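## Task

Scene 2: Use the powered screwdriver to tighten the screw holding the cable lug located behind the label X6. It counts as tight only when the motor turned it in and halted on its own, shown by stopped_at_torque=1. After that, do not turn or shift that screw. Leave every other screw exactly as it was. If a screw was pushed in rather than turned, unscrew it fully and drive it in again. Then raise the screwdriver well clear above the screw head, release, and move away.

## Robot and tools

ROBOT. One arm carrying a powered screwdriver: a hex key inside a thin vacuum sleeve that can hold a screw. The tool point is the tip of the hex key when nothing presses on it. The key points along the tool point's own +z axis and can be pushed back up to 12 mm. A flat block about 9 cm long projects from the last joint's axis toward the tool's -y side and rotates with it, so watch its clearance. Joint ranges (rad): waist -3.491 to 3.491, shoulder -3.140 to 3.140, elbow -1.187 to 4.328, forearm roll -3.316 to 3.316, wrist pitch -3.140 to 3.140, wrist roll -3.927 to 3.927.

FRAME. All poses are in the scene frame: origin on the table top directly under the arm base, +z up, +y to the left when facing along +x. The base may be slightly tilted. Reported tool point position can be a bit off, more so at long reach.

ROW FORMAT. Every motion command uses a row of 10 numbers: x, y, z (metres, absolute position of the tool point), qw, qx, qy, qz (absolute orientation quaternion, w first), then spindle, torque_limit, sleeve_vacuum, each from -1 to 1. Only one arm, so one row per step. Resend the desired quaternion every row; the reported one may have drifted.

TOOLS.
execute_actions(actions): a list of actions; each action is a table of up to 15 rows, one row per 1/30 s step; if shorter, its last row repeats to fill 15 steps. An empty list just returns state and images. Each step the commanded pose is clipped to within 70 mm and 16 degrees of the measured pose, so long moves need several actions. A target more than 0.6 m from the current tool point along any tool axis is refused; if the first action is bad, the whole call does nothing.
move(target, speed, blocking): straight path to one absolute row. speed 0.002 to 0.5 m/s (default 0.25); rotation up to twice that in rad/s. Path lasts 0.5 to 10 s. It does not avoid obstacles and may overshoot speed near full arm extension. The tool numbers are sent at the start. With blocking=false it returns after 0.5 s; check with wait(0), and no other motion is accepted until it ends. The result adds a move: line with the ending (done, off_target, moving, held, fault), limits (paced = pose clipped; held = some steps blocked, after which it may jump fast) and distance to target.
wait(seconds): 0 to 10, holds the last command.
stop(): brakes a running move; the spindle keeps going.
zoom_image(camera, region): camera is cam_high or cam_wrist; region [x0, y0, x1, y1] in pixels, top-left origin, at most 504 by 504.
finished_scene(scene): ends the current scene (pass its number); irreversible. Replying without a tool call ends everything.

SCREWDRIVER. spindle +1 = 500 rpm clockwise (drives in), -1 = same speed reverse, ramping up over 0.5 s. It keeps running at the last value between calls, and the arm does not track the screw meanwhile, so finish actions with spindle 0. torque_limit maps linearly from 0.3 N m at -1 to 1.2 N m at +1; it starts at the minimum, which may stall before the screw is really tight, so raise it. sleeve_vacuum above 0.01 holds a screw; anything else releases. torque_limit and sleeve_vacuum persist.
To engage: place the tool point on the screw axis 2 mm below the top of the head and spin gently with spindle within -0.2 to 0.2 (negative seats the key without advancing; positive also drives). While it turns, lower the tool 0.7 mm per turn. Driving stops at 95% of the torque limit (head seated or jammed): stopped_at_torque becomes 1. To restart, spindle must be 0 or negative for 0.5 s, then positive. Loosening never stops by itself; if turns does not drop, increase torque_limit. turns is the cumulative key rotation, positive clockwise. screw_detected=1 means sleeve_vacuum_kpa is above 30 (a head seals the sleeve).

RESULTS. Each result gives tool point position and quaternion, a Hand target line (the pose the controller is now heading for), tool readings, and images from cam_high (fixed, 672x504, overhead near x 0.38, y 0.01, z 0.88) and cam_wrist (fisheye, 504x504, on the hand). Calibration intrinsics/extrinsics are supplied and may be slightly off. A pose unreachable line means the clearance check (which treats the base mount as arm) altered or blocked the command.

HAZARDS. The arm is stiff: commanding even slightly past a firm contact can trigger a fault. A fault stops the arm 10 s and drops the rest of the call; it happens when a joint reaches its load limit (140 N m waist, shoulder, elbow; 35.2 N m the three wrist joints, held weight included) or when outside force reaches 150 N. Faster contacts hit harder. Holding loads heats motors; a MOTOR HOT warning precedes a braking OVER-TEMPERATURE FAULT. The sim runs while you think, holding the last command. Never knock or place objects off the table, and avoid drops, slips and slams.

Each tool is called after ">>>" by a JSON object that holds its "method" and its "body".

## Session

>>> {"method": "execute_actions", "body": {"actions": []}}

Scene clock: 0.00 s.
end_effector_position=(+0.5547, -0.0392, +0.2774) sleeve_vacuum_kpa=0 screw_detected=0 stopped_at_torque=0 turns=0.00 end_effector_quat_wxyz=(-0.185, +0.752, +0.613, -0.154)
Joint positions: [ 0.311  0.084  0.69   0.    -2.172 -0.311]
Joint velocities: [ 0.    -0.     0.     0.    -0.     0.001]
Hand target: +0.555, -0.039, +0.277; -0.185, +0.752, +0.613, -0.154
camera_calibration (this result's frames):
cam_wrist: T_world_to_cam=[[0.162433, 0.986361, 0.0266067, 0.0116691], [0.967939, -0.154048, -0.198402, -0.490722], [-0.191597, 0.0579807, -0.97976, 0.645079], [0, 0, 0, 1]] pos_world=[0.596689, -0.124507, 0.534352]

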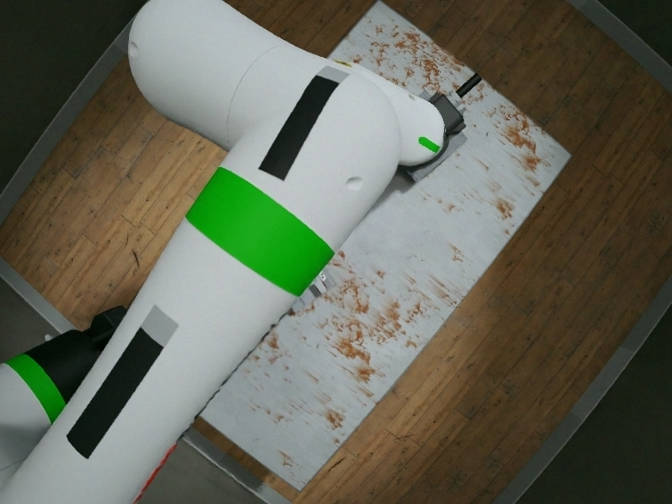

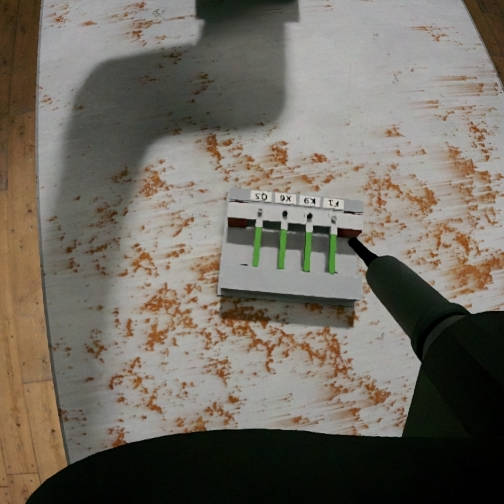

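>>> {"method": "zoom_image", "body": {"camera": "cam_wrist", "region": [240, 180, 380, 270]}}

Region (240, 180, 380, 270) of cam_wrist's 504x504 image, scaled by 3.600, with more detail than that image has; it fills the top 324 rows of this view, and the rest is white.

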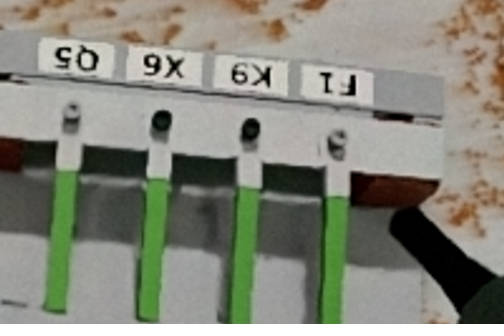

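>>> {"method": "move", "body": {"target": [0.4687,-0.0414,0.075,0,0.775,0.632,0,0,1,1]}}

>>> {"method": "zoom_image", "body": {"camera": "cam_wrist", "region": [300, 190, 420, 290]}}

Scene clock: 9.13 s.
end_effector_position=(+0.4698, -0.0411, +0.0758) sleeve_vacuum_kpa=14 screw_detected=0 stopped_at_torque=0 turns=0.00 end_effector_quat_wxyz=(-0.001, +0.775, +0.632, +0.001)
Joint positions: [ 0.475 -0.618 -0.568  0.227 -1.184 -0.514]
Joint velocities: [ 0.003 -0.002 -0.002  0.002 -0.002 -0.004]
Hand target: +0.470, -0.041, +0.076; -0.001, +0.775, +0.632, +0.001
Off the commanded pose: 0.001 m, 0 deg.
move: done
camera_calibration (this result's frames):
cam_wrist: T_world_to_cam=[[0.153721, 0.988045, 0.011683, 0.0379692], [0.947702, -0.150771, 0.281299, -0.475485], [0.279697, -0.0321696, -0.959549, 0.204775], [0, 0, 0, 1]] pos_world=[0.387506, -0.102617, 0.329802]

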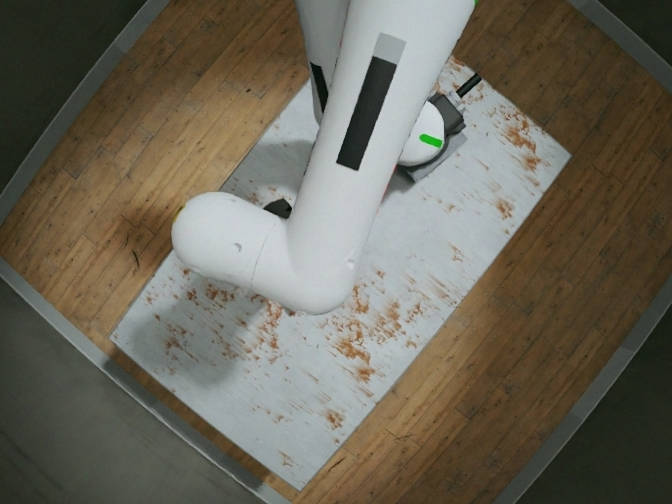

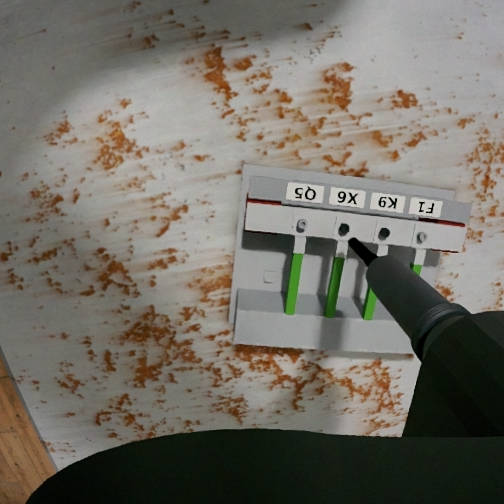

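Region (300, 190, 420, 290) of cam_wrist's 504x504 image, scaled by 4.200, with more detail than that image has.

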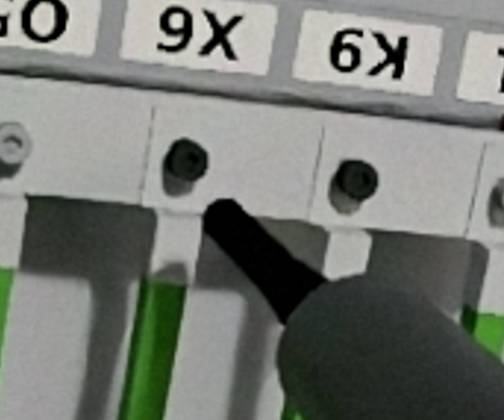

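>>> {"method": "move", "body": {"target": [0.4683,-0.0398,0.06,0,0.775,0.632,0,0,1,1], "speed": 0.05}}

>>> {"method": "zoom_image", "body": {"camera": "cam_wrist", "region": [300, 190, 420, 290]}}

Scene clock: 21.37 s.
end_effector_position=(+0.4684, -0.0398, +0.0600) sleeve_vacuum_kpa=14 screw_detected=0 stopped_at_torque=0 turns=0.00 end_effector_quat_wxyz=(+0.000, +0.775, +0.632, +0.000)
Joint positions: [ 0.47  -0.604 -0.597  0.231 -1.142 -0.52 ]
Joint velocities: [-0.    -0.    -0.001  0.     0.001 -0.002]
Hand target: +0.468, -0.040, +0.060; +0.000, +0.775, +0.632, +0.000
Off the commanded pose: 0.000 m, 0 deg.
move: done
camera_calibration (this result's frames):
cam_wrist: T_world_to_cam=[[0.15333, 0.98813, 0.00941387, 0.037365], [0.947826, -0.149757, 0.281423, -0.469527], [0.279492, -0.034228, -0.959538, 0.19005], [0, 0, 0, 1]] pos_world=[0.386183, -0.100731, 0.314144]

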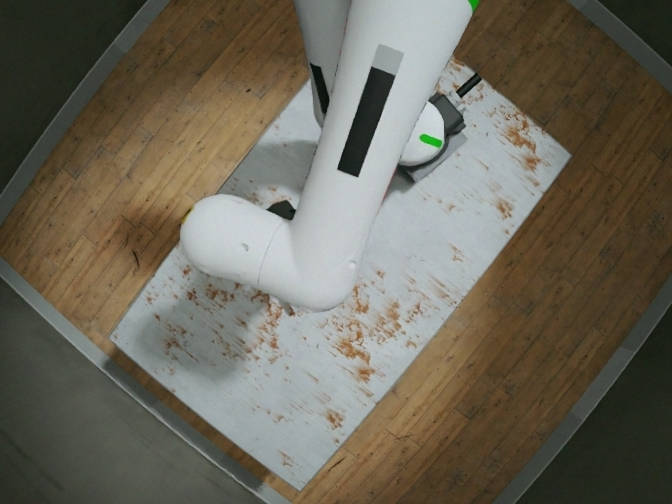

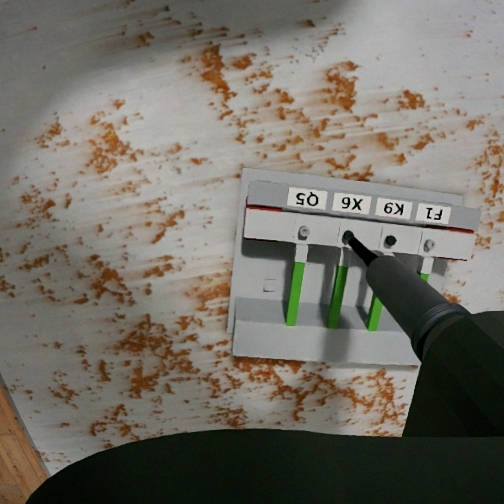

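Region (300, 190, 420, 290) of cam_wrist's 504x504 image, scaled by 4.200, with more detail than that image has.

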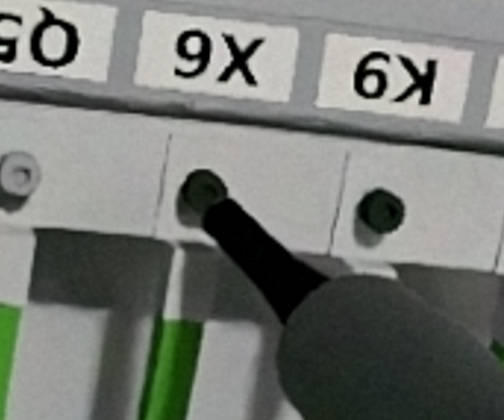

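>>> {"method": "execute_actions", "body": {"actions": [[[0.4682,-0.0396,0.055,0,0.775,0.632,0,0,1,1]],[[0.4682,-0.0396,0.050,0,0.775,0.632,0,0,1,1]],[[0.4682,-0.0396,0.047,0,0.775,0.632,0,0.1,1,1]],[[0.4682,-0.0396,0.045,0,0.775,0.632,0,0.1,1,1]],[[0.4682,-0.0396,0.044,0,0.775,0.632,0,0,1,1]]]}}

>>> {"method": "zoom_image", "body": {"camera": "cam_wrist", "region": [320, 210, 410, 280]}}

Scene clock: 29.40 s.
end_effector_position=(+0.4682, -0.0396, +0.0440) sleeve_vacuum_kpa=14 screw_detected=0 stopped_at_torque=0 turns=0.82 end_effector_quat_wxyz=(+0.000, +0.775, +0.632, -0.000)
Joint positions: [ 0.455 -0.581 -0.619  0.229 -1.095 -0.515]
Joint velocities: [ 0.    -0.     0.001  0.    -0.001 -0.   ]
Hand target: +0.468, -0.040, +0.044; +0.000, +0.775, +0.632, -0.000
Off the commanded pose: 0.000 m, 0 deg.
camera_calibration (this result's frames):
cam_wrist: T_world_to_cam=[[0.153346, 0.988128, 0.00941403, 0.0373684], [0.947831, -0.149773, 0.281396, -0.464844], [0.279465, -0.034228, -0.959546, 0.174771], [0, 0, 0, 1]] pos_world=[0.386021, -0.100564, 0.298154]

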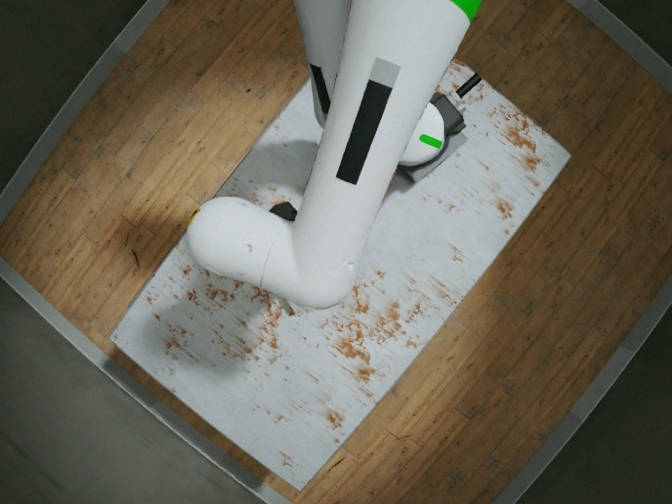

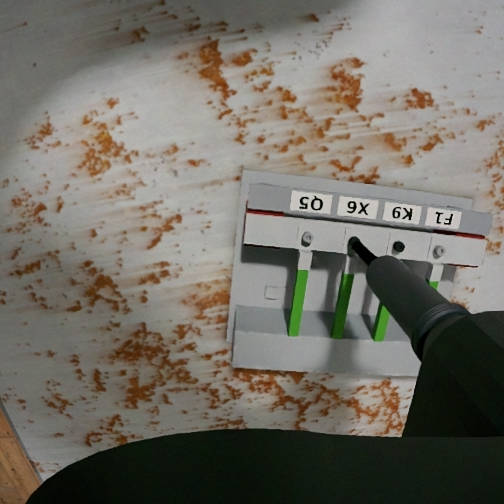

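Region (320, 210, 410, 280) of cam_wrist's 504x504 image, scaled by 5.600, with more detail than that image has.

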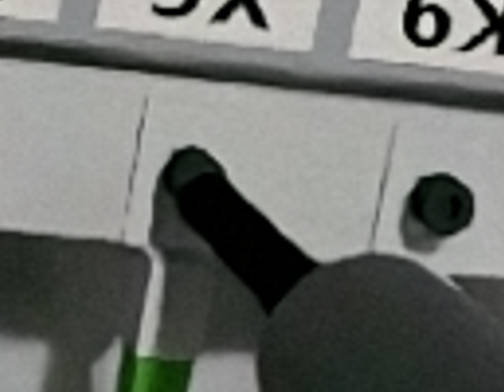

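>>> {"method": "execute_actions", "body": {"actions": [[[0.4682,-0.0396,0.052,0,0.775,0.632,0,0,1,1]],[[0.4673,-0.0402,0.053,0,0.775,0.632,0,0,1,1]],[[0.4673,-0.0402,0.049,0,0.775,0.632,0,0,1,1]],[[0.4673,-0.0402,0.047,0,0.775,0.632,0,0.1,1,1]],[[0.4673,-0.0402,0.046,0,0.775,0.632,0,0,1,1]]]}}

>>> {"method": "zoom_image", "body": {"camera": "cam_wrist", "region": [320, 210, 410, 280]}}

Scene clock: 40.47 s.
end_effector_position=(+0.4673, -0.0402, +0.0460) sleeve_vacuum_kpa=40 screw_detected=1 stopped_at_torque=0 turns=1.23 end_effector_quat_wxyz=(+0.000, +0.775, +0.632, +0.000)
Joint positions: [ 0.455 -0.586 -0.618  0.229 -1.101 -0.514]
Joint velocities: [-0.    -0.    -0.001 -0.    -0.    -0.001]
Hand target: +0.467, -0.040, +0.046; +0.000, +0.775, +0.632, -0.000
Off the commanded pose: 0.000 m, 0 deg.
camera_calibration (this result's frames):
cam_wrist: T_world_to_cam=[[0.153348, 0.988127, 0.00941893, 0.0380773], [0.947831, -0.149777, 0.281394, -0.464643], [0.279464, -0.0342236, -0.959546, 0.176922], [0, 0, 0, 1]] pos_world=[0.385121, -0.101163, 0.300153]

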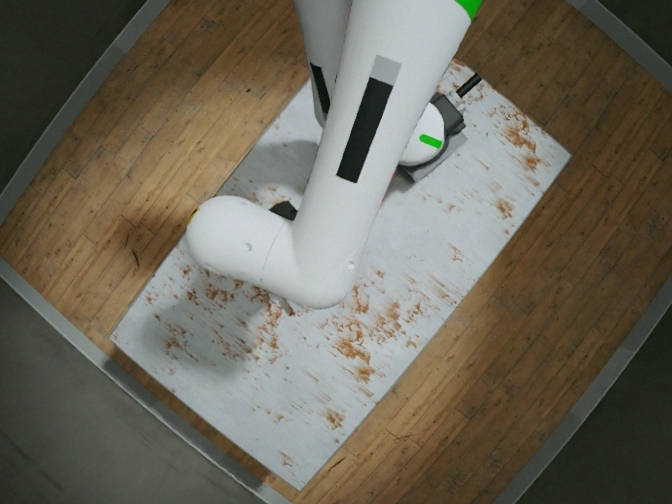

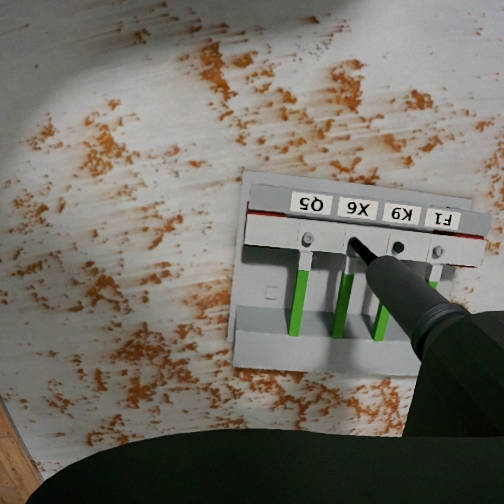

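Region (320, 210, 410, 280) of cam_wrist's 504x504 image, scaled by 5.600, with more detail than that image has.

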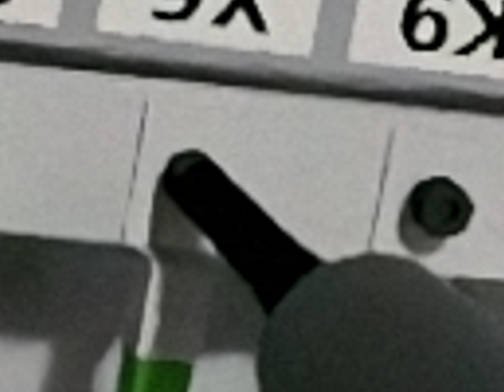

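>>> {"method": "execute_actions", "body": {"actions": [[[0.4673,-0.0402,0.0455,0,0.775,0.632,0,0.3,1,1]],[[0.4673,-0.0402,0.0447,0,0.775,0.632,0,0.3,1,1]],[[0.4673,-0.0402,0.0439,0,0.775,0.632,0,0.3,1,1]],[[0.4673,-0.0402,0.0431,0,0.775,0.632,0,0.3,1,1]],[[0.4673,-0.0402,0.0425,0,0.775,0.632,0,0.3,1,1]],[[0.4673,-0.0402,0.0425,0,0.775,0.632,0,0,1,1]]]}}

Scene clock: 47.60 s.
end_effector_position=(+0.4673, -0.0402, +0.0425) sleeve_vacuum_kpa=39 screw_detected=1 stopped_at_torque=1 turns=5.26 end_effector_quat_wxyz=(-0.000, +0.775, +0.632, -0.000)
Joint positions: [ 0.452 -0.581 -0.623  0.228 -1.091 -0.513]
Joint velocities: [-0.     0.     0.001  0.001 -0.001 -0.001]
Hand target: +0.467, -0.040, +0.042; +0.000, +0.775, +0.632, -0.000
Off the commanded pose: 0.000 m, 0 deg.
camera_calibration (this result's frames):
cam_wrist: T_world_to_cam=[[0.153355, 0.988126, 0.00941925, 0.0381093], [0.947832, -0.149784, 0.281389, -0.463654], [0.279459, -0.0342246, -0.959547, 0.173566], [0, 0, 0, 1]] pos_world=[0.385117, -0.101164, 0.296653]

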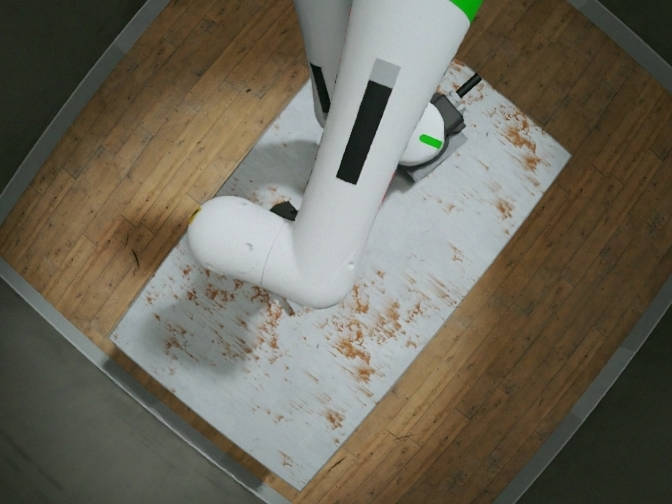

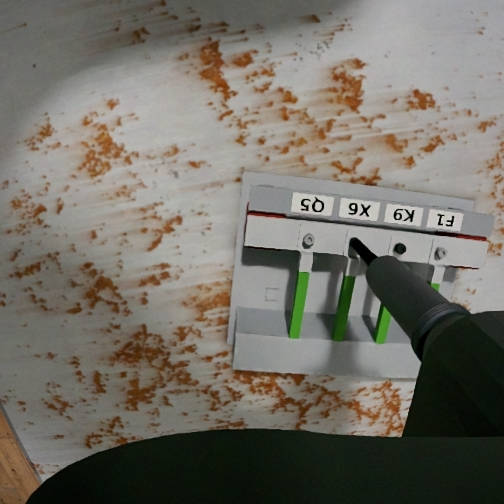

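>>> {"method": "move", "body": {"target": [0.4673,-0.0402,0.15,0,0.775,0.632,0,0,1,-1], "speed": 0.12}}

>>> {"method": "finished_scene", "body": {"scene": 2}}

Scene clock: 51.63 s.
end_effector_position=(+0.4668, -0.0403, +0.1501) sleeve_vacuum_kpa=0 screw_detected=0 stopped_at_torque=1 turns=5.26 end_effector_quat_wxyz=(-0.000, +0.775, +0.632, +0.000)
Joint positions: [ 0.585 -0.703 -0.46   0.262 -1.399 -0.576]
Joint velocities: [ 0.001 -0.002 -0.001  0.001 -0.001  0.001]
Hand target: +0.467, -0.040, +0.150; -0.000, +0.775, +0.632, +0.000
Off the commanded pose: 0.001 m, 0 deg.
move: done
camera_calibration (this result's frames):
cam_wrist: T_world_to_cam=[[0.153611, 0.988082, 0.00985483, 0.0371337], [0.947849, -0.15016, 0.281131, -0.493446], [0.279261, -0.0338439, -0.959619, 0.277074], [0, 0, 0, 1]] pos_world=[0.384632, -0.10141, 0.404242]

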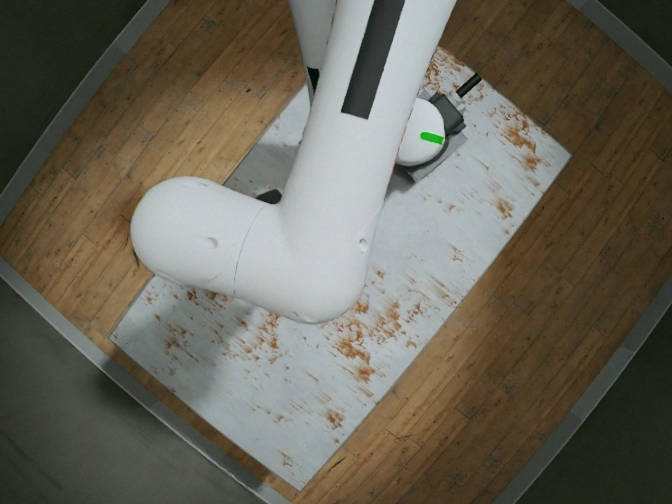

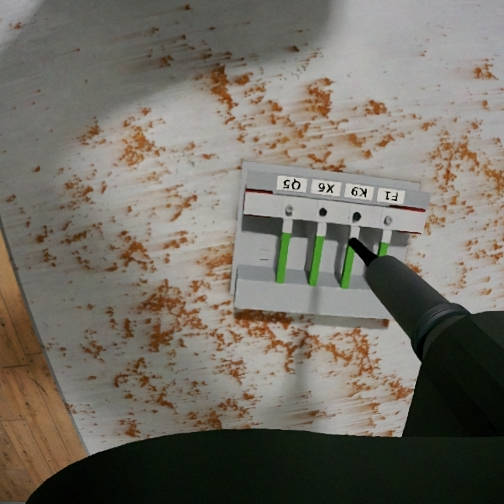

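The scene is finished: the task was done.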